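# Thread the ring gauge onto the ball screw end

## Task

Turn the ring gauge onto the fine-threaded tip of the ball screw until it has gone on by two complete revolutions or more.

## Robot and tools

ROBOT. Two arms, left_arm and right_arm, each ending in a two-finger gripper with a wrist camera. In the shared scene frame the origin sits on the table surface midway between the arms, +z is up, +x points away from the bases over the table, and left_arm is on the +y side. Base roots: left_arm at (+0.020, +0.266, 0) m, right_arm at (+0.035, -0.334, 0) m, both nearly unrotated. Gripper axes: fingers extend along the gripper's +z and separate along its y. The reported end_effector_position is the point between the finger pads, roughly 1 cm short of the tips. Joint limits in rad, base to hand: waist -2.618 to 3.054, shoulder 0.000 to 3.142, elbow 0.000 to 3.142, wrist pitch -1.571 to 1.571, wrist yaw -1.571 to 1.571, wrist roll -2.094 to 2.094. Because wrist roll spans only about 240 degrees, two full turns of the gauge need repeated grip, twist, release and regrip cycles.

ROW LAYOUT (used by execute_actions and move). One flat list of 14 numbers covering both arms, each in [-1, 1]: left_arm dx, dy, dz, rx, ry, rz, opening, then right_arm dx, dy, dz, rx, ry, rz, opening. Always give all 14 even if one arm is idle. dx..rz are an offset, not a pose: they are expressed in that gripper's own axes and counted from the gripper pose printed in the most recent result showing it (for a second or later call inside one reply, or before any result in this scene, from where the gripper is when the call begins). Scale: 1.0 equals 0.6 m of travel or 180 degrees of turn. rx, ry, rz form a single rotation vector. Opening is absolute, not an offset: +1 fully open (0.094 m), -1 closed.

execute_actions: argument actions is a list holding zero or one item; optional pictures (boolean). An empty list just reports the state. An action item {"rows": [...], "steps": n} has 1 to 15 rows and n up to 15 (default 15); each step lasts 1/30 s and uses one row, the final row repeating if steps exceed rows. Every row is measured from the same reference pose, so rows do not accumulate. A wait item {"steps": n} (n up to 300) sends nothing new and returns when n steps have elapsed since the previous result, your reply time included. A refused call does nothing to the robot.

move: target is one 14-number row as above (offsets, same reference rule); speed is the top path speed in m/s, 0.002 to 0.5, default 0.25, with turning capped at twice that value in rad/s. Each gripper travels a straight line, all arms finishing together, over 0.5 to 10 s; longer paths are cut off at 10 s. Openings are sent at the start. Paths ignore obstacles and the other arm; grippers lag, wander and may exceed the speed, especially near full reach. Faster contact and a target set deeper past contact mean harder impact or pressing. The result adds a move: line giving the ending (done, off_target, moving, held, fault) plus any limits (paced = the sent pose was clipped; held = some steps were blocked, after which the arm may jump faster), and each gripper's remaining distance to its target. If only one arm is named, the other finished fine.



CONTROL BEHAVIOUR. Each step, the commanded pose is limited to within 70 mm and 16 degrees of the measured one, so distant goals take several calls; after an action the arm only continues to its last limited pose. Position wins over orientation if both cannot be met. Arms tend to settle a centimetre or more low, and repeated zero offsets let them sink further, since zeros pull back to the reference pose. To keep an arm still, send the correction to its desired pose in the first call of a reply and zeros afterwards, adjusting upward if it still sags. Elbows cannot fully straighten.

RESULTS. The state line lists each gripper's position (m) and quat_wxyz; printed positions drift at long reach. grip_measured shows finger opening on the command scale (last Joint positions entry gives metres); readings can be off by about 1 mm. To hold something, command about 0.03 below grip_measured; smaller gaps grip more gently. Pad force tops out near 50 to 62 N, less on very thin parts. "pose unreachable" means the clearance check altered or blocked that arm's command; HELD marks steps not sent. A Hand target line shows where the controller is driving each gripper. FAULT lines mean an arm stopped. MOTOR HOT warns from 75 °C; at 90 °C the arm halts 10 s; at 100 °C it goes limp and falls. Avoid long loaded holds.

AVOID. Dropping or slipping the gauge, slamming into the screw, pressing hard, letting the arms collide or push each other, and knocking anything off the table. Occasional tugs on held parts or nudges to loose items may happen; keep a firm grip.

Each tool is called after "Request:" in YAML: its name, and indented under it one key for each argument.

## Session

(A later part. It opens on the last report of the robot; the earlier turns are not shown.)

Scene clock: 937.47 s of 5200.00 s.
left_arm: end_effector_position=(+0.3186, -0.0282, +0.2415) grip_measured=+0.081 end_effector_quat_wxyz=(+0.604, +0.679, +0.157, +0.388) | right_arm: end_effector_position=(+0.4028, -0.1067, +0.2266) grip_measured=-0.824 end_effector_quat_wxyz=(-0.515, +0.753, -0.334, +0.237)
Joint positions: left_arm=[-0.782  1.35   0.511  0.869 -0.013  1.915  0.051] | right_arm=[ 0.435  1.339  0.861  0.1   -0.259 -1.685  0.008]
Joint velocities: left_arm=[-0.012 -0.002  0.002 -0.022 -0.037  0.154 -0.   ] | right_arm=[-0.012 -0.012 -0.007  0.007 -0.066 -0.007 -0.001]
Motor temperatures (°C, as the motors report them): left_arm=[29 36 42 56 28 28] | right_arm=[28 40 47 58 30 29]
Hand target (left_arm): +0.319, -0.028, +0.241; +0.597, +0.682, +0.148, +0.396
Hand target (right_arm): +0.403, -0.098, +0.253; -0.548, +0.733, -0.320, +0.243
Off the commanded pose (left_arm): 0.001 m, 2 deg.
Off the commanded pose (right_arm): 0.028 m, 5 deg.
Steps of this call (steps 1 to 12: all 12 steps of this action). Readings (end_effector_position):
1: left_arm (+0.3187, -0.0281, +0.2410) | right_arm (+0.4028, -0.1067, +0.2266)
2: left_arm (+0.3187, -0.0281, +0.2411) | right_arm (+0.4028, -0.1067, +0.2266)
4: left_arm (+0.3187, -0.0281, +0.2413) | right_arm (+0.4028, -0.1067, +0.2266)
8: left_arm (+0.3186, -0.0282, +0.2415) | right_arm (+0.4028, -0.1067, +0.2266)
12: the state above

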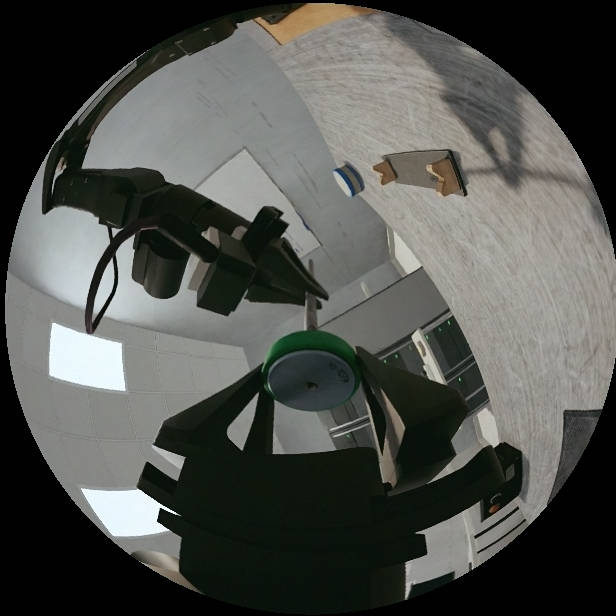

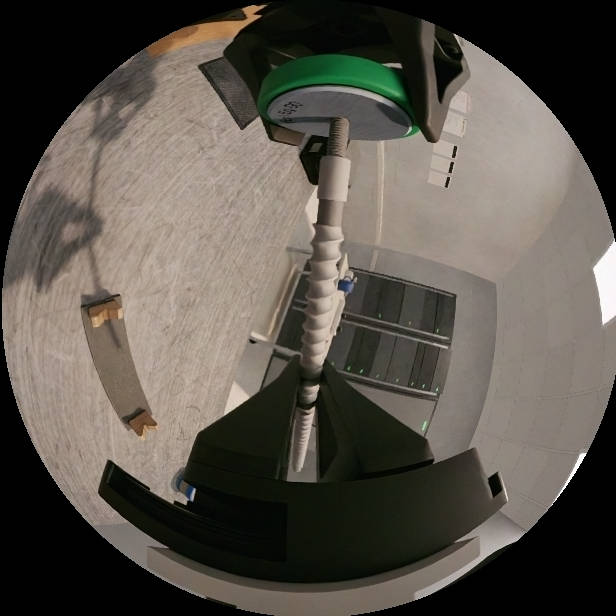

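Request:
execute_actions:
  actions:
    - {"rows": [[0,0,0,0,0,0.005,0.075,-0.002,-0.045,-0.0047,0.0262,-0.0022,0.0036,-0.87],[0,0,0,0,0,0.005,0.085,-0.002,-0.045,-0.0047,0.0262,-0.0022,0.0036,-0.87],[0,0,0,0,0,0.005,0.095,-0.002,-0.045,-0.0047,0.0262,-0.0022,0.0036,-0.87],[0,0,0,0,0,0.005,0.11,-0.002,-0.045,-0.0047,0.0262,-0.0022,0.0036,-0.87],[0,0,0,0,0,0.005,0.14,-0.002,-0.045,-0.0047,0.0262,-0.0022,0.0036,-0.87],[0,0,0,0,0,0.005,0.18,-0.002,-0.045,-0.0047,0.0262,-0.0022,0.0036,-0.87],[0,0,0,0,0,0.005,0.23,-0.002,-0.045,-0.0047,0.0262,-0.0022,0.0036,-0.87],[0,0,0,0,0,0.005,0.28,-0.002,-0.045,-0.0047,0.0262,-0.0022,0.0036,-0.87],[0,0,0,0,0,-0.03,0.28,-0.002,-0.045,-0.0047,0.0262,-0.0022,0.0036,-0.87],[0,0,0,0,0,-0.3,0.28,-0.002,-0.045,-0.0047,0.0262,-0.0022,0.0036,-0.87]], "steps": 15}
  pictures: false

Request:
execute_actions:
  actions:
    - {"rows": [[0,0,0,0,0,-0.3,0.28,-0.002,-0.045,-0.0047,0.0262,-0.0022,0.0036,-0.87]], "steps": 15}
  pictures: false

Request:
execute_actions:
  actions:
    - {"rows": [[0,0,0,0,0,-0.3,0.28,-0.002,-0.045,-0.0047,0.0262,-0.0022,0.0036,-0.87]], "steps": 15}
  pictures: false

Request:
execute_actions:
  actions:
    - {"rows": [[0,0,0,0,0,-0.08,0.28,-0.002,-0.045,-0.0047,0.0262,-0.0022,0.0036,-0.87]], "steps": 10}

Request:
zoom_image:
  camera: "cam_left_wrist"
  region: [225, 240, 395, 410]

Request:
zoom_image:
  camera: "cam_right_wrist"
  region: [260, 20, 430, 190]

Scene clock: 960.10 s of 5200.00 s.
left_arm: end_effector_position=(+0.3189, -0.0279, +0.2420) grip_measured=+0.278 end_effector_quat_wxyz=(+0.650, +0.651, +0.246, +0.306) | right_arm: end_effector_position=(+0.4029, -0.1068, +0.2267) grip_measured=-0.824 end_effector_quat_wxyz=(-0.516, +0.752, -0.335, +0.237)
Joint positions: left_arm=[-0.782  1.35   0.511  0.871 -0.016  1.651  0.06 ] | right_arm=[ 0.435  1.339  0.861  0.1   -0.259 -1.683  0.008]
Joint velocities: left_arm=[-0.032 -0.017 -0.002  0.051 -0.081 -1.37   0.001] | right_arm=[-0.007 -0.012 -0.012 -0.022 -0.066  0.007  0.001]
Motor temperatures (°C, as the motors report them): left_arm=[29 36 42 56 28 28] | right_arm=[28 40 47 59 30 29]
Hand target (left_arm): +0.319, -0.028, +0.241; +0.678, +0.622, +0.312, +0.237
Hand target (right_arm): +0.406, -0.102, +0.253; -0.548, +0.730, -0.327, +0.245
Off the commanded pose (left_arm): 0.001 m, 39 deg; orientation clipped at the last step of the last action.
Off the commanded pose (right_arm): 0.027 m, 5 deg.
Steps of this call (steps 1 to 90: nothing new was sent; then 19.13 s passed at rest; steps 91 to 105: all 15 steps of this action). Readings (end_effector_position):
91: left_arm (+0.3185, -0.0283, +0.2416) | right_arm (+0.4028, -0.1067, +0.2266)
92: left_arm (+0.3185, -0.0283, +0.2416) | right_arm (+0.4028, -0.1067, +0.2266)
94: left_arm (+0.3188, -0.0280, +0.2416) | right_arm (+0.4029, -0.1068, +0.2266)
98: left_arm (+0.3189, -0.0279, +0.2419) | right_arm (+0.4029, -0.1068, +0.2267)
105: the state above

Scene clock: 960.60 s of 5200.00 s.
left_arm: end_effector_position=(+0.3189, -0.0279, +0.2420) grip_measured=+0.278 end_effector_quat_wxyz=(+0.715, +0.530, +0.451, +0.069) | right_arm: end_effector_position=(+0.4029, -0.1068, +0.2267) grip_measured=-0.824 end_effector_quat_wxyz=(-0.516, +0.752, -0.335, +0.237)
Joint positions: left_arm=[-0.782  1.35   0.511  0.871 -0.016  0.962  0.06 ] | right_arm=[ 0.435  1.339  0.861  0.1   -0.259 -1.683  0.008]
Joint velocities: left_arm=[ 0.012  0.007  0.002 -0.037  0.022 -1.282  0.   ] | right_arm=[ 0.017 -0.007  0.002  0.037  0.037 -0.007 -0.   ]
Motor temperatures (°C, as the motors report them): left_arm=[29 36 42 56 28 28] | right_arm=[28 40 47 59 30 29]
Hand target (left_arm): +0.319, -0.028, +0.242; +0.718, +0.480, +0.503, -0.006
Hand target (right_arm): +0.406, -0.102, +0.253; -0.548, +0.730, -0.328, +0.245
Off the commanded pose (left_arm): 0.000 m, 15 deg; orientation clipped at the last step of the last action.
Off the commanded pose (right_arm): 0.027 m, 5 deg.
Steps of this call (steps 1 to 15: all 15 steps of this action). Readings (end_effector_position):
1: left_arm (+0.3189, -0.0279, +0.2420) | right_arm (+0.4029, -0.1068, +0.2267)
2: left_arm (+0.3189, -0.0279, +0.2420) | right_arm (+0.4029, -0.1068, +0.2267)
4: left_arm (+0.3189, -0.0279, +0.2420) | right_arm (+0.4029, -0.1068, +0.2267)
8: left_arm (+0.3189, -0.0279, +0.2420) | right_arm (+0.4029, -0.1068, +0.2267)
15: the state above

Scene clock: 961.10 s of 5200.00 s.
left_arm: end_effector_position=(+0.3189, -0.0279, +0.2420) grip_measured=+0.278 end_effector_quat_wxyz=(+0.696, +0.346, +0.604, -0.177) | right_arm: end_effector_position=(+0.4029, -0.1068, +0.2267) grip_measured=-0.824 end_effector_quat_wxyz=(-0.516, +0.752, -0.335, +0.237)
Joint positions: left_arm=[-0.782  1.35   0.511  0.871 -0.016  0.271  0.06 ] | right_arm=[ 0.435  1.339  0.861  0.1   -0.259 -1.683  0.008]
Joint velocities: left_arm=[-0.012  0.002  0.002 -0.007  0.051 -1.311  0.   ] | right_arm=[ 0.002 -0.007 -0.022  0.022  0.007  0.007  0.   ]
Motor temperatures (°C, as the motors report them): left_arm=[29 36 42 56 28 28] | right_arm=[28 40 47 59 30 29]
Hand target (left_arm): +0.319, -0.028, +0.242; +0.674, +0.281, +0.636, -0.249
Hand target (right_arm): +0.406, -0.102, +0.253; -0.548, +0.730, -0.328, +0.245
Off the commanded pose (left_arm): 0.000 m, 14 deg; orientation clipped at the last step of the last action.
Off the commanded pose (right_arm): 0.027 m, 5 deg.
Steps of this call (steps 1 to 15: all 15 steps of this action). Readings (end_effector_position):
1: left_arm (+0.3189, -0.0279, +0.2420) | right_arm (+0.4029, -0.1068, +0.2267)
2: left_arm (+0.3189, -0.0279, +0.2420) | right_arm (+0.4029, -0.1068, +0.2267)
4: left_arm (+0.3189, -0.0279, +0.2420) | right_arm (+0.4029, -0.1068, +0.2267)
8: left_arm (+0.3189, -0.0279, +0.2420) | right_arm (+0.4029, -0.1068, +0.2267)
15: the state above

Scene clock: 961.43 s of 5200.00 s.
left_arm: end_effector_position=(+0.3189, -0.0279, +0.2420) grip_measured=+0.278 end_effector_quat_wxyz=(+0.673, +0.280, +0.637, -0.250) | right_arm: end_effector_position=(+0.4029, -0.1068, +0.2267) grip_measured=-0.824 end_effector_quat_wxyz=(-0.516, +0.752, -0.335, +0.237)
Joint positions: left_arm=[-0.782  1.35   0.511  0.871 -0.016  0.059  0.06 ] | right_arm=[ 0.435  1.339  0.861  0.1   -0.259 -1.683  0.008]
Joint velocities: left_arm=[ 0.002 -0.002  0.002  0.022 -0.066 -0.271 -0.001] | right_arm=[-0.017 -0.017 -0.007 -0.007  0.007  0.007  0.   ]
Motor temperatures (°C, as the motors report them): left_arm=[29 36 42 56 28 28] | right_arm=[28 40 47 59 30 29]
Hand target (left_arm): +0.319, -0.028, +0.242; +0.668, +0.267, +0.642, -0.263
Hand target (right_arm): +0.406, -0.102, +0.253; -0.548, +0.730, -0.328, +0.245
Off the commanded pose (left_arm): 0.000 m, 2 deg.
Off the commanded pose (right_arm): 0.027 m, 5 deg.
Steps of this call (steps 1 to 10: all 10 steps of this action). Readings (end_effector_position):
1: left_arm (+0.3189, -0.0279, +0.2420) | right_arm (+0.4029, -0.1068, +0.2267)
2: left_arm (+0.3189, -0.0279, +0.2420) | right_arm (+0.4029, -0.1068, +0.2267)
4: left_arm (+0.3189, -0.0279, +0.2420) | right_arm (+0.4029, -0.1068, +0.2267)
8: left_arm (+0.3189, -0.0279, +0.2420) | right_arm (+0.4029, -0.1068, +0.2267)
10: the state above

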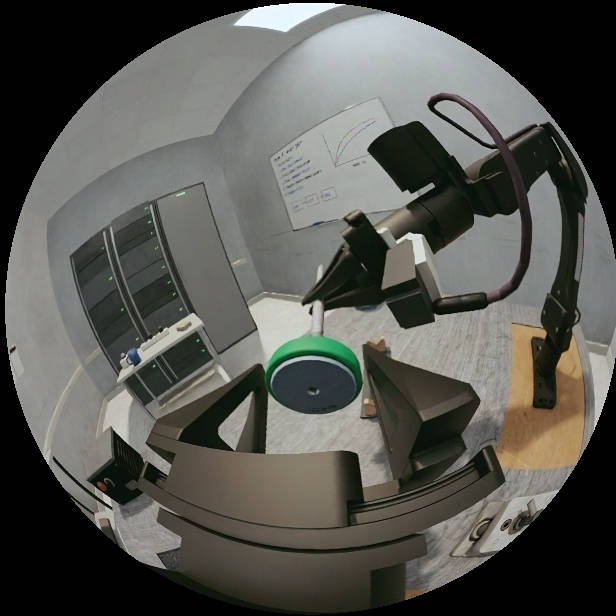

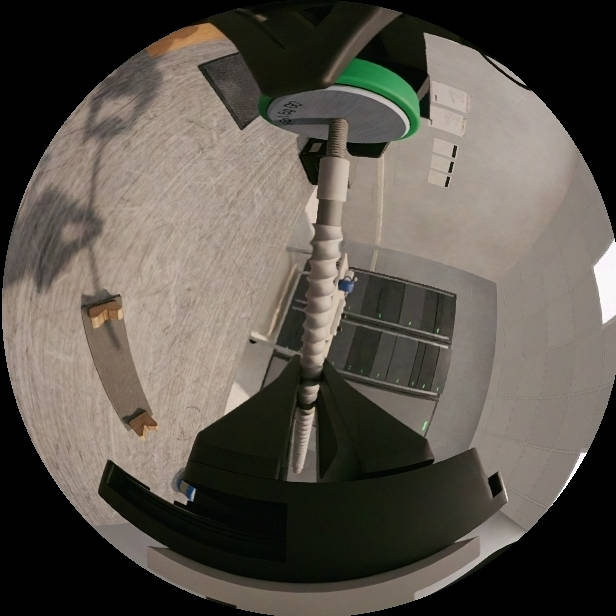

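Region (225, 240, 395, 410) of cam_left_wrist's 616x616 image, scaled by 2.965, with more detail than that image has.

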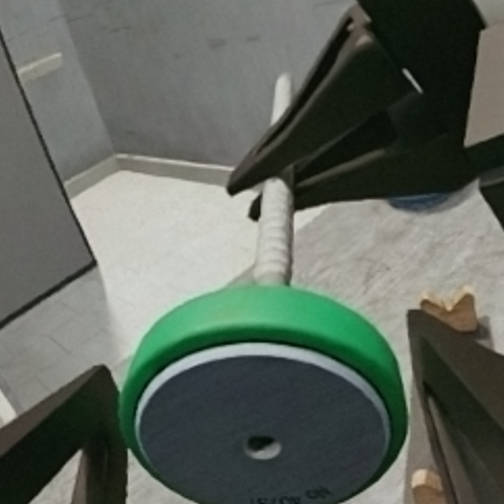

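Region (260, 20, 430, 190) of cam_right_wrist's 616x616 image, scaled by 2.965, with more detail than that image has.

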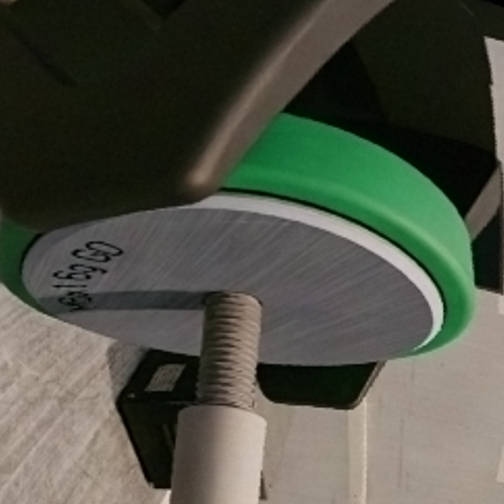

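Request:
execute_actions:
  actions:
    - {"rows": [[0.0183,-0.0063,0,0.0067,0.014,-0.01,0.28,-0.0088,-0.0459,-0.0047,0.0272,-0.0095,-0.0044,-0.87]], "steps": 15}

Request:
zoom_image:
  camera: "cam_left_wrist"
  region: [225, 240, 395, 410]

Scene clock: 998.93 s of 5200.00 s.
left_arm: end_effector_position=(+0.3173, -0.0296, +0.2389) grip_measured=+0.278 end_effector_quat_wxyz=(+0.664, +0.277, +0.643, -0.262) | right_arm: end_effector_position=(+0.4016, -0.1052, +0.2269) grip_measured=-0.824 end_effector_quat_wxyz=(-0.516, +0.755, -0.327, +0.236)
Joint positions: left_arm=[-0.782  1.35   0.511  0.858 -0.003  0.03   0.06 ] | right_arm=[ 0.435  1.339  0.861  0.1   -0.271 -1.696  0.008]
Joint velocities: left_arm=[-0.022 -0.022 -0.002  0.037  0.007 -0.022  0.001] | right_arm=[ 0.002  0.027 -0.012  0.007 -0.007 -0.066 -0.001]
Motor temperatures (°C, as the motors report them): left_arm=[29 36 42 56 28 28] | right_arm=[28 41 48 59 30 29]
Hand target (left_arm): +0.317, -0.030, +0.231; +0.652, +0.282, +0.653, -0.261
Hand target (right_arm): +0.404, -0.099, +0.253; -0.550, +0.736, -0.312, +0.243
Off the commanded pose (left_arm): 0.008 m, 2 deg.
Off the commanded pose (right_arm): 0.028 m, 5 deg.
Steps of this call (steps 1 to 90: nothing new was sent; then 34.00 s passed at rest; steps 91 to 105: all 15 steps of this action). Readings (end_effector_position):
91: left_arm (+0.3187, -0.0281, +0.2418) | right_arm (+0.4028, -0.1066, +0.2267)
92: left_arm (+0.3184, -0.0284, +0.2414) | right_arm (+0.4026, -0.1064, +0.2268)
94: left_arm (+0.3180, -0.0289, +0.2403) | right_arm (+0.4022, -0.1059, +0.2268)
98: left_arm (+0.3175, -0.0294, +0.2394) | right_arm (+0.4018, -0.1054, +0.2269)
105: the state above

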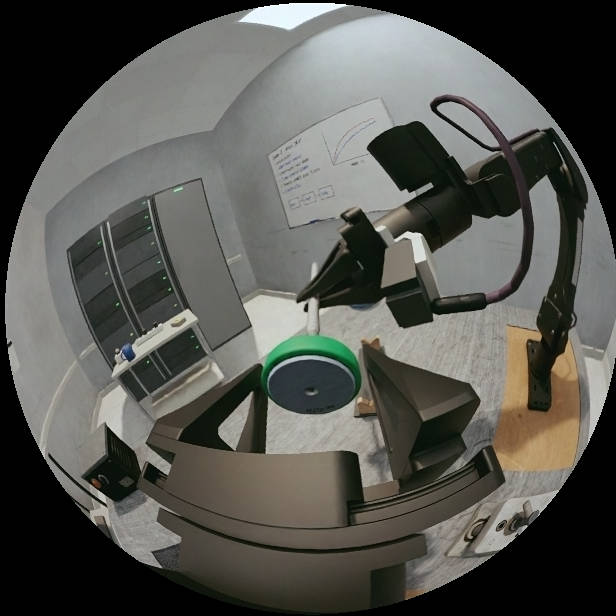

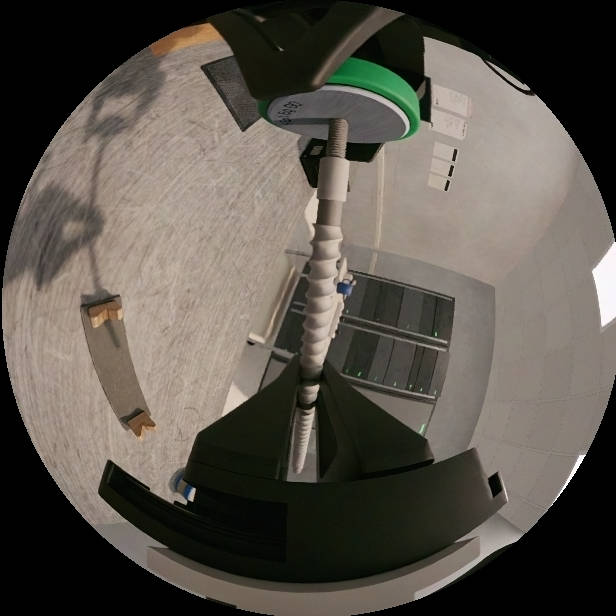

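Region (225, 240, 395, 410) of cam_left_wrist's 616x616 image, scaled by 2.965, with more detail than that image has.

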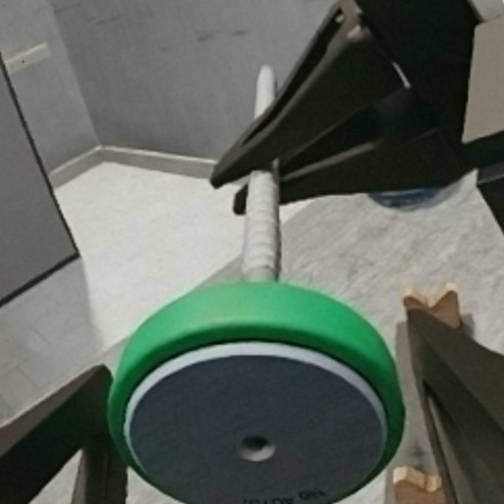

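Request:
execute_actions:
  actions:
    - {"rows": [[0,0,0,0,0,-0.3,0.28,-0.002,-0.045,-0.0047,0.0262,-0.0022,0.0016,-0.87]], "steps": 15}
  pictures: false

Request:
execute_actions:
  actions:
    - {"rows": [[0,0,0,0,0,-0.3,0.28,-0.002,-0.045,-0.0047,0.0262,-0.0022,0.0016,-0.87]], "steps": 15}
  pictures: false

Request:
execute_actions:
  actions:
    - {"rows": [[0,0,0,0,0,-0.205,0.28,-0.002,-0.045,-0.0047,0.0262,-0.0022,0.0016,-0.87]], "steps": 15}
  pictures: false

Request:
execute_actions:
  actions:
    - {"rows": [[0,0,0,0,0,-0.02,0.25,-0.002,-0.045,-0.0047,0.0262,-0.0022,0.0016,-0.87]], "steps": 6}

Request:
zoom_image:
  camera: "cam_left_wrist"
  region: [225, 240, 395, 410]

Scene clock: 1014.03 s of 5200.00 s.
left_arm: end_effector_position=(+0.3173, -0.0297, +0.2388) grip_measured=+0.278 end_effector_quat_wxyz=(+0.536, +0.043, +0.699, -0.472) | right_arm: end_effector_position=(+0.4015, -0.1051, +0.2269) grip_measured=-0.824 end_effector_quat_wxyz=(-0.517, +0.756, -0.327, +0.236)
Joint positions: left_arm=[-0.782  1.35   0.511  0.858 -0.002 -0.661  0.06 ] | right_arm=[ 0.435  1.339  0.861  0.1   -0.271 -1.697  0.008]
Joint velocities: left_arm=[-0.002 -0.002  0.007  0.022 -0.037 -1.326 -0.   ] | right_arm=[ 0.012 -0.007  0.007  0.022  0.022  0.007 -0.   ]
Motor temperatures (°C, as the motors report them): left_arm=[29 36 42 54 28 28] | right_arm=[28 41 48 60 30 29]
Hand target (left_arm): +0.317, -0.030, +0.239; +0.484, -0.030, +0.699, -0.525
Hand target (right_arm): +0.405, -0.100, +0.253; -0.548, +0.734, -0.317, +0.245
Off the commanded pose (left_arm): 0.000 m, 14 deg; orientation clipped at the last step of the last action.
Off the commanded pose (right_arm): 0.027 m, 5 deg.
Steps of this call (steps 1 to 90: nothing new was sent; then 11.60 s passed at rest; steps 91 to 105: all 15 steps of this action). Readings (end_effector_position):
91: left_arm (+0.3173, -0.0297, +0.2387) | right_arm (+0.4015, -0.1051, +0.2269)
92: left_arm (+0.3173, -0.0297, +0.2387) | right_arm (+0.4015, -0.1051, +0.2269)
94: left_arm (+0.3173, -0.0297, +0.2387) | right_arm (+0.4015, -0.1051, +0.2269)
98: left_arm (+0.3173, -0.0297, +0.2387) | right_arm (+0.4015, -0.1051, +0.2269)
105: the state above

Scene clock: 1014.53 s of 5200.00 s.
left_arm: end_effector_position=(+0.3173, -0.0297, +0.2388) grip_measured=+0.278 end_effector_quat_wxyz=(+0.338, -0.203, +0.670, -0.629) | right_arm: end_effector_position=(+0.4015, -0.1051, +0.2269) grip_measured=-0.824 end_effector_quat_wxyz=(-0.517, +0.756, -0.327, +0.236)
Joint positions: left_arm=[-0.782  1.35   0.511  0.858 -0.002 -1.37   0.06 ] | right_arm=[ 0.435  1.339  0.861  0.1   -0.271 -1.697  0.008]
Joint velocities: left_arm=[-0.012 -0.002 -0.017 -0.007  0.022 -1.37   0.001] | right_arm=[-0.007 -0.017 -0.002 -0.022  0.037 -0.037  0.   ]
Motor temperatures (°C, as the motors report them): left_arm=[29 36 42 54 28 28] | right_arm=[28 41 48 60 30 29]
Hand target (left_arm): +0.317, -0.030, +0.239; +0.272, -0.271, +0.646, -0.660
Hand target (right_arm): +0.405, -0.100, +0.253; -0.548, +0.734, -0.317, +0.245
Off the commanded pose (left_arm): 0.000 m, 13 deg; orientation clipped at the last step of the last action.
Off the commanded pose (right_arm): 0.027 m, 5 deg.
Steps of this call (steps 1 to 15: all 15 steps of this action). Readings (end_effector_position):
1: left_arm (+0.3173, -0.0297, +0.2388) | right_arm (+0.4015, -0.1051, +0.2269)
2: left_arm (+0.3173, -0.0297, +0.2388) | right_arm (+0.4015, -0.1051, +0.2269)
4: left_arm (+0.3173, -0.0297, +0.2388) | right_arm (+0.4015, -0.1051, +0.2269)
8: left_arm (+0.3173, -0.0297, +0.2388) | right_arm (+0.4015, -0.1051, +0.2269)
15: the state above

Scene clock: 1015.03 s of 5200.00 s.
left_arm: end_effector_position=(+0.3173, -0.0297, +0.2388) grip_measured=+0.278 end_effector_quat_wxyz=(-0.145, +0.385, -0.585, +0.699) | right_arm: end_effector_position=(+0.4015, -0.1051, +0.2269) grip_measured=-0.824 end_effector_quat_wxyz=(-0.517, +0.756, -0.327, +0.236)
Joint positions: left_arm=[-0.782  1.35   0.511  0.858 -0.002 -1.949  0.06 ] | right_arm=[ 0.435  1.339  0.861  0.1   -0.271 -1.697  0.008]
Joint velocities: left_arm=[ 0.002 -0.002  0.007 -0.051 -0.037 -0.359 -0.001] | right_arm=[-0.007  0.017 -0.002  0.007 -0.037 -0.051  0.   ]
Motor temperatures (°C, as the motors report them): left_arm=[29 36 42 54 28 28] | right_arm=[28 41 48 60 30 29]
Hand target (left_arm): +0.317, -0.030, +0.239; -0.123, +0.404, -0.572, +0.703
Hand target (right_arm): +0.405, -0.100, +0.253; -0.548, +0.734, -0.317, +0.245
Off the commanded pose (left_arm): 0.000 m, 4 deg.
Off the commanded pose (right_arm): 0.027 m, 5 deg.
Steps of this call (steps 1 to 15: all 15 steps of this action). Readings (end_effector_position):
1: left_arm (+0.3173, -0.0297, +0.2388) | right_arm (+0.4015, -0.1051, +0.2269)
2: left_arm (+0.3173, -0.0297, +0.2388) | right_arm (+0.4015, -0.1051, +0.2269)
4: left_arm (+0.3173, -0.0297, +0.2388) | right_arm (+0.4015, -0.1051, +0.2269)
8: left_arm (+0.3173, -0.0297, +0.2388) | right_arm (+0.4015, -0.1051, +0.2269)
15: the state above

Scene clock: 1015.23 s of 5200.00 s.
left_arm: end_effector_position=(+0.3173, -0.0297, +0.2388) grip_measured=+0.252 end_effector_quat_wxyz=(-0.130, +0.398, -0.576, +0.702) | right_arm: end_effector_position=(+0.4015, -0.1051, +0.2269) grip_measured=-0.824 end_effector_quat_wxyz=(-0.517, +0.756, -0.327, +0.236)
Joint positions: left_arm=[-0.782  1.35   0.511  0.858 -0.002 -1.992  0.059] | right_arm=[ 0.435  1.339  0.861  0.1   -0.271 -1.697  0.008]
Joint velocities: left_arm=[ 0.017  0.007  0.002  0.007 -0.022 -0.183  0.001] | right_arm=[-0.007  0.002  0.007  0.022 -0.081  0.066  0.   ]
Motor temperatures (°C, as the motors report them): left_arm=[29 36 42 54 28 28] | right_arm=[28 41 48 60 30 29]
Hand target (left_arm): +0.317, -0.030, +0.239; -0.123, +0.404, -0.572, +0.703
Hand target (right_arm): +0.405, -0.100, +0.253; -0.548, +0.734, -0.317, +0.245
Off the commanded pose (left_arm): 0.000 m, 1 deg.
Off the commanded pose (right_arm): 0.027 m, 5 deg.
Steps of this call (steps 1 to 6: all 6 steps of this action). Readings (end_effector_position):
1: left_arm (+0.3173, -0.0297, +0.2388) | right_arm (+0.4015, -0.1051, +0.2269)
2: left_arm (+0.3173, -0.0297, +0.2388) | right_arm (+0.4015, -0.1051, +0.2269)
4: left_arm (+0.3173, -0.0297, +0.2388) | right_arm (+0.4015, -0.1051, +0.2269)
6: the state above

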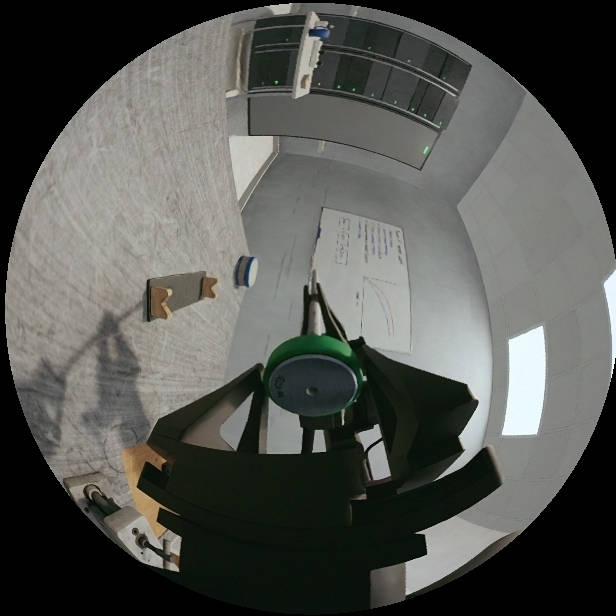

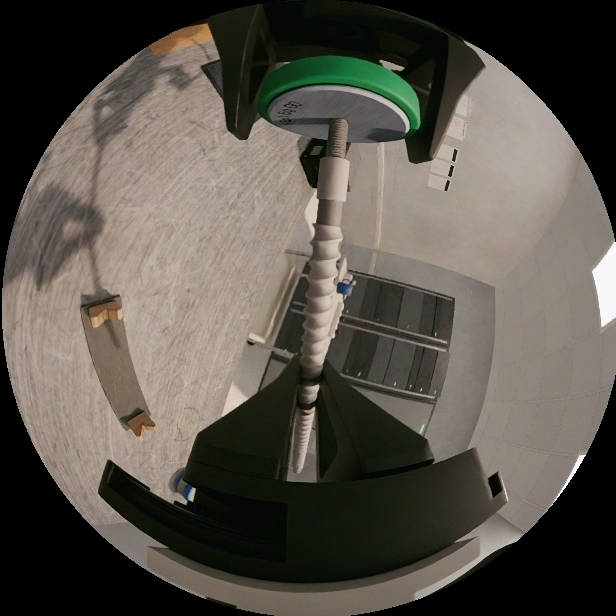

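Region (225, 240, 395, 410) of cam_left_wrist's 616x616 image, scaled by 2.965, with more detail than that image has.

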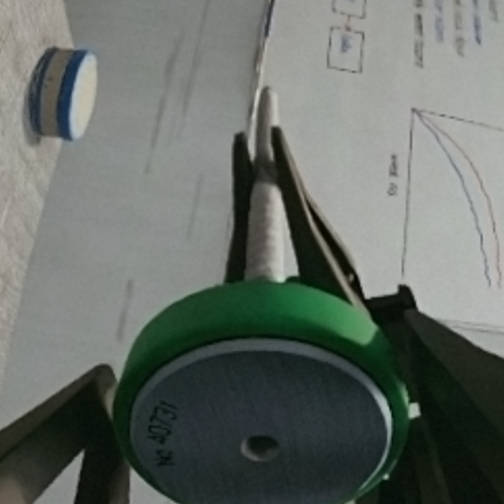

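Request:
execute_actions:
  actions:
    - {"rows": [[0.0061,-0.004,0,0.0027,0.0057,-0.004,0.25,-0.009,-0.046,-0.0047,0.0272,-0.0098,0.0075,-0.87]], "steps": 15}

Request:
zoom_image:
  camera: "cam_left_wrist"
  region: [225, 240, 395, 410]

Scene clock: 1038.77 s of 5200.00 s.
left_arm: end_effector_position=(+0.3164, -0.0304, +0.2423) grip_measured=+0.252 end_effector_quat_wxyz=(-0.123, +0.397, -0.571, +0.708) | right_arm: end_effector_position=(+0.4001, -0.1035, +0.2272) grip_measured=-0.824 end_effector_quat_wxyz=(-0.521, +0.754, -0.328, +0.228)
Joint positions: left_arm=[-0.782  1.35   0.511  0.872  0.004 -2.007  0.059] | right_arm=[ 0.435  1.339  0.861  0.1   -0.284 -1.684  0.008]
Joint velocities: left_arm=[-0.002  0.007  0.002 -0.037 -0.066  0.022 -0.001] | right_arm=[-0.007  0.007  0.002  0.022 -0.066 -0.051 -0.   ]
Motor temperatures (°C, as the motors report them): left_arm=[29 36 42 55 28 28] | right_arm=[28 41 48 60 30 29]
Hand target (left_arm): +0.315, -0.031, +0.242; -0.122, +0.394, -0.572, +0.709
Hand target (right_arm): +0.402, -0.097, +0.254; -0.555, +0.733, -0.317, +0.232
Off the commanded pose (left_arm): 0.001 m, 0 deg.
Off the commanded pose (right_arm): 0.028 m, 5 deg.
Steps of this call (steps 1 to 90: nothing new was sent; then 20.03 s passed at rest; steps 91 to 105: all 15 steps of this action). Readings (end_effector_position):
91: left_arm (+0.3172, -0.0298, +0.2391) | right_arm (+0.4014, -0.1050, +0.2270)
92: left_arm (+0.3170, -0.0299, +0.2396) | right_arm (+0.4012, -0.1047, +0.2270)
94: left_arm (+0.3167, -0.0301, +0.2407) | right_arm (+0.4007, -0.1041, +0.2271)
98: left_arm (+0.3165, -0.0303, +0.2419) | right_arm (+0.4003, -0.1037, +0.2271)
105: the state above

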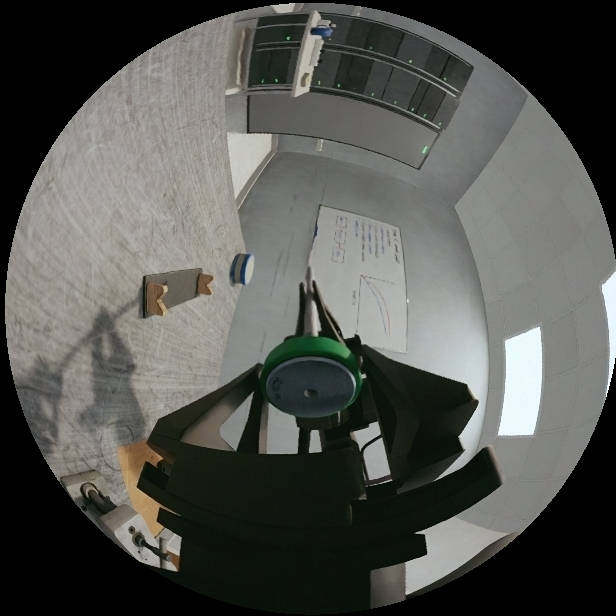

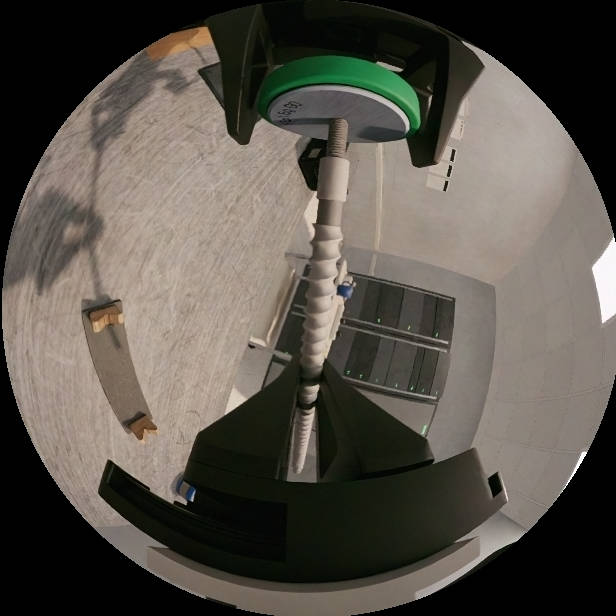

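Region (225, 240, 395, 410) of cam_left_wrist's 616x616 image, scaled by 2.965, with more detail than that image has.

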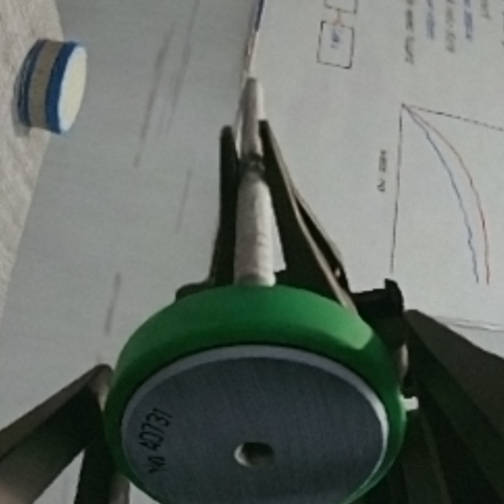

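Request:
execute_actions:
  actions:
    - {"rows": [[-0.0056,0.012,0,-0.0092,-0.0043,0,0.2,-0.002,-0.045,-0.0047,0.0262,-0.0022,0.0016,-0.87],[-0.0056,0.012,0,-0.0092,-0.0043,0,0.16,-0.002,-0.045,-0.0047,0.0262,-0.0022,0.0016,-0.87],[-0.0056,0.012,0,-0.0092,-0.0043,0,0.135,-0.002,-0.045,-0.0047,0.0262,-0.0022,0.0016,-0.87],[-0.0056,0.012,0,-0.0092,-0.0043,0,0.12,-0.002,-0.045,-0.0047,0.0262,-0.0022,0.0016,-0.87],[-0.0056,0.012,0,-0.0092,-0.0043,0,0.108,-0.002,-0.045,-0.0047,0.0262,-0.0022,0.0016,-0.87],[-0.0056,0.012,0,-0.0092,-0.0043,0,0.098,-0.002,-0.045,-0.0047,0.0262,-0.0022,0.0016,-0.87],[-0.0056,0.012,0,-0.0092,-0.0043,0,0.09,-0.002,-0.045,-0.0047,0.0262,-0.0022,0.0016,-0.87],[-0.0056,0.012,0,-0.0092,-0.0043,0,0.083,-0.002,-0.045,-0.0047,0.0262,-0.0022,0.0016,-0.87],[-0.0056,0.012,0,-0.0092,-0.0043,0,0.076,-0.002,-0.045,-0.0047,0.0262,-0.0022,0.0016,-0.87],[-0.0056,0.012,0,-0.0092,-0.0043,0,0.068,-0.002,-0.045,-0.0047,0.0262,-0.0022,0.0016,-0.87],[-0.0056,0.012,0,-0.0092,-0.0043,0,0.058,-0.002,-0.045,-0.0047,0.0262,-0.0022,0.0016,-0.87],[-0.0056,0.012,0,-0.0092,-0.0043,0,0.048,-0.002,-0.045,-0.0047,0.0262,-0.0022,0.0016,-0.87]], "steps": 15}
  pictures: false

Request:
execute_actions:
  actions:
    - {"rows": [[0,0,0,0,0,0.03,0.048,-0.0105,-0.0457,-0.0033,0.0263,-0.0057,0.0002,-0.87],[0,0,0,0,0,0.06,0.048,-0.0105,-0.0457,-0.0033,0.0263,-0.0057,0.0002,-0.87],[0,0,0,0,0,0.3,0.048,-0.0105,-0.0457,-0.0033,0.0263,-0.0057,0.0002,-0.87]], "steps": 15}
  pictures: false

Request:
execute_actions:
  actions:
    - {"rows": [[0,0,0,0,0,0.3,0.048,-0.0105,-0.0457,-0.0033,0.0263,-0.0057,0.0002,-0.87]], "steps": 15}
  pictures: false

Request:
execute_actions:
  actions:
    - {"rows": [[0,0,0,0,0,0.3,0.048,-0.0105,-0.0457,-0.0033,0.0263,-0.0057,0.0002,-0.87]], "steps": 15}
  pictures: false

Request:
execute_actions:
  actions:
    - {"rows": [[0,0,0,0,0,0.3,0.048,-0.0105,-0.0457,-0.0033,0.0263,-0.0057,0.0002,-0.87]], "steps": 15}
  pictures: false

Request:
execute_actions:
  actions:
    - {"rows": [[0,0,0,0,0,0.3,0.048,-0.0105,-0.0457,-0.0033,0.0263,-0.0057,0.0002,-0.87]], "steps": 15}
  pictures: false

Request:
execute_actions:
  actions:
    - {"rows": [[0,0,0,0,0,0.175,0.048,-0.0105,-0.0457,-0.0033,0.0263,-0.0057,0.0002,-0.87]], "steps": 15}

Request:
zoom_image:
  camera: "cam_right_wrist"
  region: [300, 90, 380, 170]

Scene clock: 1072.83 s of 5200.00 s.
left_arm: end_effector_position=(+0.3164, -0.0304, +0.2420) grip_measured=+0.075 end_effector_quat_wxyz=(-0.123, +0.398, -0.571, +0.708) | right_arm: end_effector_position=(+0.4001, -0.1035, +0.2272) grip_measured=-0.824 end_effector_quat_wxyz=(-0.521, +0.754, -0.328, +0.228)
Joint positions: left_arm=[-0.782  1.35   0.511  0.871  0.004 -2.007  0.05 ] | right_arm=[ 0.435  1.339  0.861  0.1   -0.284 -1.683  0.008]
Joint velocities: left_arm=[-0.027  0.002 -0.007 -0.037 -0.007  0.022 -0.001] | right_arm=[-0.002 -0.022  0.012  0.022 -0.022  0.022 -0.001]
Motor temperatures (°C, as the motors report them): left_arm=[29 36 42 55 28 28] | right_arm=[28 41 48 61 30 29]
Hand target (left_arm): +0.317, -0.030, +0.234; -0.122, +0.404, -0.580, +0.697
Hand target (right_arm): +0.403, -0.099, +0.253; -0.552, +0.733, -0.319, +0.238
Off the commanded pose (left_arm): 0.008 m, 2 deg.
Off the commanded pose (right_arm): 0.027 m, 5 deg.
Steps of this call (steps 1 to 90: nothing new was sent; then 30.57 s passed at rest; steps 91 to 105: all 15 steps of this action). Readings (end_effector_position):
91: left_arm (+0.3164, -0.0304, +0.2424) | right_arm (+0.4001, -0.1035, +0.2272)
92: left_arm (+0.3164, -0.0304, +0.2423) | right_arm (+0.4001, -0.1035, +0.2272)
94: left_arm (+0.3164, -0.0304, +0.2423) | right_arm (+0.4001, -0.1035, +0.2272)
98: left_arm (+0.3164, -0.0304, +0.2420) | right_arm (+0.4001, -0.1035, +0.2272)
105: the state above

Scene clock: 1073.33 s of 5200.00 s.
left_arm: end_effector_position=(+0.3164, -0.0304, +0.2420) grip_measured=+0.075 end_effector_quat_wxyz=(+0.336, -0.201, +0.666, -0.635) | right_arm: end_effector_position=(+0.4001, -0.1031, +0.2275) grip_measured=-0.824 end_effector_quat_wxyz=(-0.521, +0.754, -0.328, +0.228)
Joint positions: left_arm=[-0.782  1.35   0.511  0.871  0.004 -1.377  0.05 ] | right_arm=[ 0.436  1.339  0.861  0.102 -0.283 -1.683  0.008]
Joint velocities: left_arm=[-0.007 -0.002 -0.012 -0.051  0.037  1.253  0.   ] | right_arm=[-0.012 -0.022 -0.007  0.037 -0.007 -0.022 -0.001]
Motor temperatures (°C, as the motors report them): left_arm=[29 36 42 55 28 28] | right_arm=[28 41 48 61 30 29]
Hand target (left_arm): +0.316, -0.030, +0.242; +0.400, -0.131, +0.683, -0.596
Hand target (right_arm): +0.401, -0.095, +0.254; -0.554, +0.735, -0.314, +0.234
Off the commanded pose (left_arm): 0.000 m, 18 deg; orientation clipped at the last step of the last action.
Off the commanded pose (right_arm): 0.028 m, 5 deg.
Steps of this call (steps 1 to 15: all 15 steps of this action). Readings (end_effector_position):
1: left_arm (+0.3164, -0.0304, +0.2420) | right_arm (+0.4000, -0.1033, +0.2272)
2: left_arm (+0.3164, -0.0304, +0.2420) | right_arm (+0.4000, -0.1033, +0.2271)
4: left_arm (+0.3164, -0.0304, +0.2420) | right_arm (+0.3999, -0.1031, +0.2271)
8: left_arm (+0.3164, -0.0304, +0.2420) | right_arm (+0.4000, -0.1031, +0.2272)
15: the state above

Scene clock: 1073.83 s of 5200.00 s.
left_arm: end_effector_position=(+0.3164, -0.0304, +0.2420) grip_measured=+0.075 end_effector_quat_wxyz=(+0.531, +0.036, +0.695, -0.483) | right_arm: end_effector_position=(+0.4002, -0.1030, +0.2278) grip_measured=-0.824 end_effector_quat_wxyz=(-0.522, +0.754, -0.328, +0.229)
Joint positions: left_arm=[-0.782  1.35   0.511  0.871  0.004 -0.686  0.05 ] | right_arm=[ 0.436  1.339  0.861  0.103 -0.283 -1.683  0.008]
Joint velocities: left_arm=[-0.022  0.002 -0.002 -0.081 -0.037  1.297 -0.001] | right_arm=[-0.017 -0.002 -0.012 -0.007  0.007 -0.007  0.   ]
Motor temperatures (°C, as the motors report them): left_arm=[29 36 42 55 28 28] | right_arm=[28 41 48 61 30 29]
Hand target (left_arm): +0.316, -0.030, +0.242; +0.578, +0.108, +0.687, -0.426
Hand target (right_arm): +0.401, -0.094, +0.254; -0.554, +0.734, -0.314, +0.235
Off the commanded pose (left_arm): 0.000 m, 14 deg; orientation clipped at the last step of the last action.
Off the commanded pose (right_arm): 0.028 m, 5 deg.
Steps of this call (steps 1 to 15: all 15 steps of this action). Readings (end_effector_position):
1: left_arm (+0.3164, -0.0304, +0.2420) | right_arm (+0.4001, -0.1031, +0.2275)
2: left_arm (+0.3164, -0.0304, +0.2420) | right_arm (+0.4001, -0.1031, +0.2276)
4: left_arm (+0.3164, -0.0304, +0.2420) | right_arm (+0.4001, -0.1031, +0.2277)
8: left_arm (+0.3164, -0.0304, +0.2420) | right_arm (+0.4002, -0.1030, +0.2277)
15: the state above

Scene clock: 1074.33 s of 5200.00 s.
left_arm: end_effector_position=(+0.3168, -0.0301, +0.2420) grip_measured=+0.075 end_effector_quat_wxyz=(+0.665, +0.270, +0.641, -0.272) | right_arm: end_effector_position=(+0.4002, -0.1030, +0.2280) grip_measured=-0.824 end_effector_quat_wxyz=(-0.522, +0.754, -0.328, +0.229)
Joint positions: left_arm=[-0.782  1.35   0.511  0.871  0.001  0.011  0.05 ] | right_arm=[ 0.436  1.339  0.861  0.104 -0.283 -1.683  0.008]
Joint velocities: left_arm=[ 0.017  0.017 -0.002 -0.051 -0.037  1.297 -0.   ] | right_arm=[-0.002 -0.007 -0.007  0.007 -0.022  0.037 -0.001]
Motor temperatures (°C, as the motors report them): left_arm=[29 36 42 55 28 28] | right_arm=[28 41 48 61 30 29]
Hand target (left_arm): +0.316, -0.030, +0.242; +0.689, +0.336, +0.609, -0.202
Hand target (right_arm): +0.401, -0.094, +0.254; -0.555, +0.734, -0.314, +0.235
Off the commanded pose (left_arm): 0.001 m, 14 deg; orientation clipped at the last step of the last action.
Off the commanded pose (right_arm): 0.028 m, 5 deg.
Steps of this call (steps 1 to 15: all 15 steps of this action). Readings (end_effector_position):
1: left_arm (+0.3164, -0.0304, +0.2420) | right_arm (+0.4002, -0.1030, +0.2278)
2: left_arm (+0.3164, -0.0304, +0.2420) | right_arm (+0.4002, -0.1030, +0.2278)
4: left_arm (+0.3165, -0.0303, +0.2420) | right_arm (+0.4002, -0.1030, +0.2279)
8: left_arm (+0.3166, -0.0302, +0.2420) | right_arm (+0.4002, -0.1030, +0.2280)
15: the state above

Scene clock: 1074.83 s of 5200.00 s.
left_arm: end_effector_position=(+0.3172, -0.0296, +0.2420) grip_measured=+0.075 end_effector_quat_wxyz=(+0.718, +0.474, +0.509, -0.024) | right_arm: end_effector_position=(+0.4002, -0.1030, +0.2280) grip_measured=-0.824 end_effector_quat_wxyz=(-0.522, +0.754, -0.328, +0.229)
Joint positions: left_arm=[-0.782  1.35   0.511  0.871 -0.002  0.717  0.05 ] | right_arm=[ 0.436  1.339  0.861  0.104 -0.283 -1.683  0.008]
Joint velocities: left_arm=[ 0.007  0.012  0.002  0.066 -0.007  1.311 -0.   ] | right_arm=[ 0.007 -0.022 -0.007 -0.037  0.051 -0.066  0.001]
Motor temperatures (°C, as the motors report them): left_arm=[29 36 42 55 28 28] | right_arm=[28 41 48 61 30 29]
Hand target (left_arm): +0.317, -0.030, +0.242; +0.717, +0.525, +0.457, +0.049
Hand target (right_arm): +0.401, -0.094, +0.254; -0.555, +0.734, -0.313, +0.235
Off the commanded pose (left_arm): 0.001 m, 14 deg; orientation clipped at the last step of the last action.
Off the commanded pose (right_arm): 0.028 m, 5 deg.
Steps of this call (steps 1 to 15: all 15 steps of this action). Readings (end_effector_position):
1: left_arm (+0.3168, -0.0300, +0.2420) | right_arm (+0.4002, -0.1030, +0.2280)
2: left_arm (+0.3168, -0.0300, +0.2420) | right_arm (+0.4002, -0.1030, +0.2280)
4: left_arm (+0.3169, -0.0300, +0.2420) | right_arm (+0.4002, -0.1030, +0.2280)
8: left_arm (+0.3170, -0.0298, +0.2420) | right_arm (+0.4002, -0.1030, +0.2280)
15: the state above

Scene clock: 1075.33 s of 5200.00 s.
left_arm: end_effector_position=(+0.3175, -0.0293, +0.2422) grip_measured=+0.075 end_effector_quat_wxyz=(+0.681, +0.621, +0.313, +0.228) | right_arm: end_effector_position=(+0.4002, -0.1030, +0.2280) grip_measured=-0.824 end_effector_quat_wxyz=(-0.522, +0.754, -0.328, +0.229)
Joint positions: left_arm=[-0.782  1.35   0.511  0.872 -0.005  1.427  0.05 ] | right_arm=[ 0.436  1.339  0.861  0.104 -0.283 -1.683  0.008]
Joint velocities: left_arm=[-0.002 -0.002  0.002 -0.066 -0.037  1.385  0.001] | right_arm=[-0.007 -0.012 -0.017  0.022  0.051 -0.037  0.   ]
Motor temperatures (°C, as the motors report them): left_arm=[29 36 42 55 28 28] | right_arm=[28 41 48 61 30 29]
Hand target (left_arm): +0.317, -0.030, +0.242; +0.654, +0.651, +0.247, +0.296
Hand target (right_arm): +0.401, -0.094, +0.254; -0.555, +0.734, -0.313, +0.235
Off the commanded pose (left_arm): 0.001 m, 13 deg; orientation clipped at the last step of the last action.
Off the commanded pose (right_arm): 0.028 m, 5 deg.
Steps of this call (steps 1 to 15: all 15 steps of this action). Readings (end_effector_position):
1: left_arm (+0.3172, -0.0296, +0.2420) | right_arm (+0.4002, -0.1030, +0.2280)
2: left_arm (+0.3173, -0.0295, +0.2420) | right_arm (+0.4002, -0.1030, +0.2280)
4: left_arm (+0.3174, -0.0294, +0.2420) | right_arm (+0.4002, -0.1030, +0.2280)
8: left_arm (+0.3175, -0.0293, +0.2420) | right_arm (+0.4002, -0.1030, +0.2280)
15: the state above

Scene clock: 1075.83 s of 5200.00 s.
left_arm: end_effector_position=(+0.3176, -0.0292, +0.2426) grip_measured=+0.075 end_effector_quat_wxyz=(+0.603, +0.679, +0.148, +0.392) | right_arm: end_effector_position=(+0.4002, -0.1030, +0.2280) grip_measured=-0.824 end_effector_quat_wxyz=(-0.522, +0.754, -0.328, +0.229)
Joint positions: left_arm=[-0.782  1.35   0.511  0.873 -0.005  1.932  0.05 ] | right_arm=[ 0.436  1.339  0.861  0.104 -0.283 -1.683  0.008]
Joint velocities: left_arm=[ 0.002  0.007 -0.007 -0.125 -0.051  0.227 -0.001] | right_arm=[ 0.002  0.002  0.007 -0.007  0.007  0.022  0.001]
Motor temperatures (°C, as the motors report them): left_arm=[29 36 42 55 28 28] | right_arm=[28 41 48 61 30 29]
Hand target (left_arm): +0.318, -0.029, +0.242; +0.594, +0.683, +0.133, +0.404
Hand target (right_arm): +0.401, -0.094, +0.254; -0.555, +0.734, -0.313, +0.235
Off the commanded pose (left_arm): 0.000 m, 3 deg.
Off the commanded pose (right_arm): 0.028 m, 5 deg.
Steps of this call (steps 1 to 15: all 15 steps of this action). Readings (end_effector_position):
1: left_arm (+0.3175, -0.0293, +0.2422) | right_arm (+0.4002, -0.1030, +0.2280)
2: left_arm (+0.3176, -0.0292, +0.2422) | right_arm (+0.4002, -0.1030, +0.2280)
4: left_arm (+0.3176, -0.0292, +0.2423) | right_arm (+0.4002, -0.1030, +0.2280)
8: left_arm (+0.3176, -0.0292, +0.2425) | right_arm (+0.4002, -0.1030, +0.2280)
15: the state above

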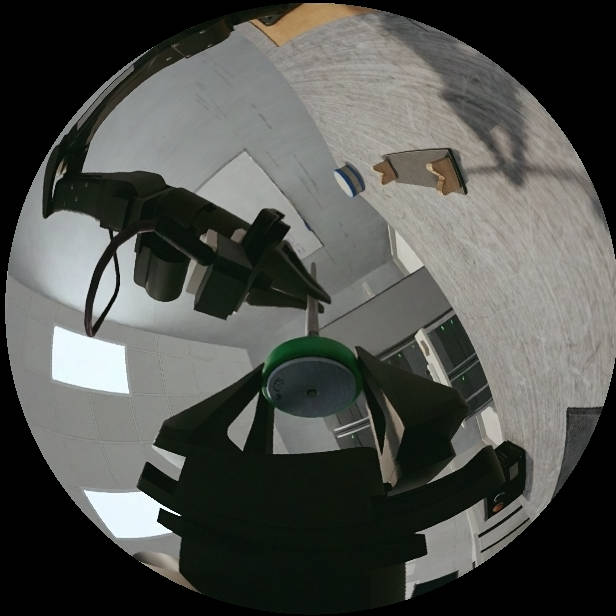

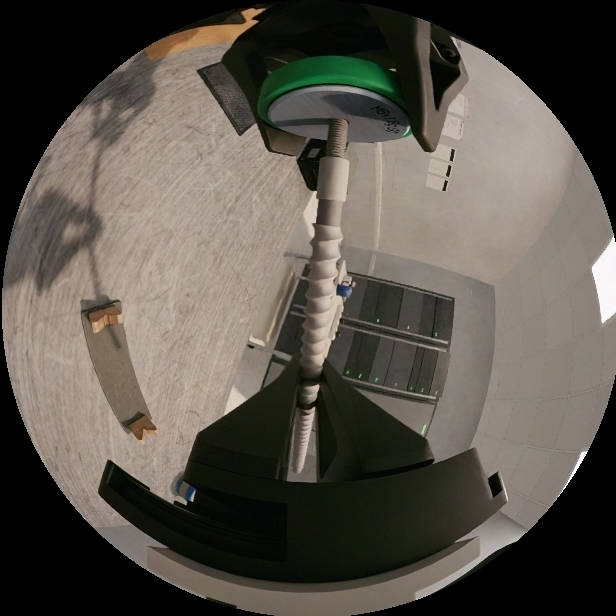

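Region (300, 90, 380, 170) of cam_right_wrist's 616x616 image, scaled by 6.300, with more detail than that image has.

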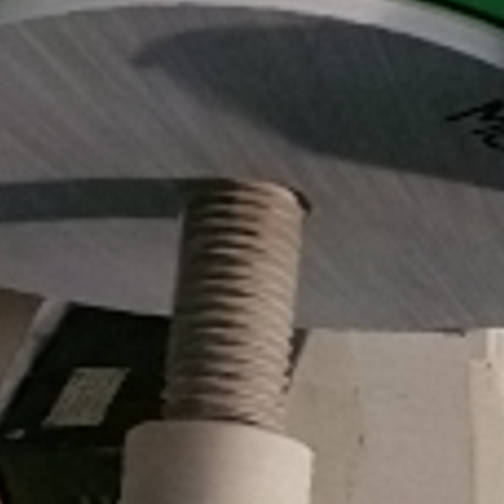

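Request:
zoom_image:
  camera: "cam_right_wrist"
  region: [320, 112, 356, 160]

Request:
zoom_image:
  camera: "cam_left_wrist"
  region: [225, 250, 395, 420]

Region (320, 112, 356, 160) of cam_right_wrist's 616x616 image, scaled by 10.500, with more detail than that image has; it fills the left 378 columns of this view, and the rest is white.

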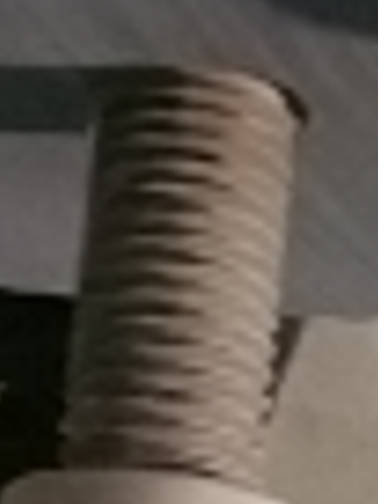

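Region (225, 250, 395, 420) of cam_left_wrist's 616x616 image, scaled by 2.965, with more detail than that image has.

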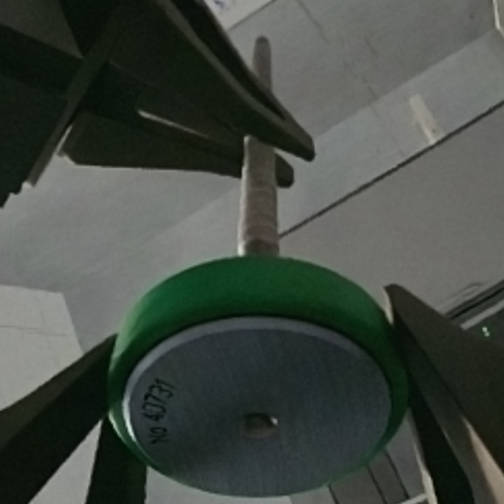

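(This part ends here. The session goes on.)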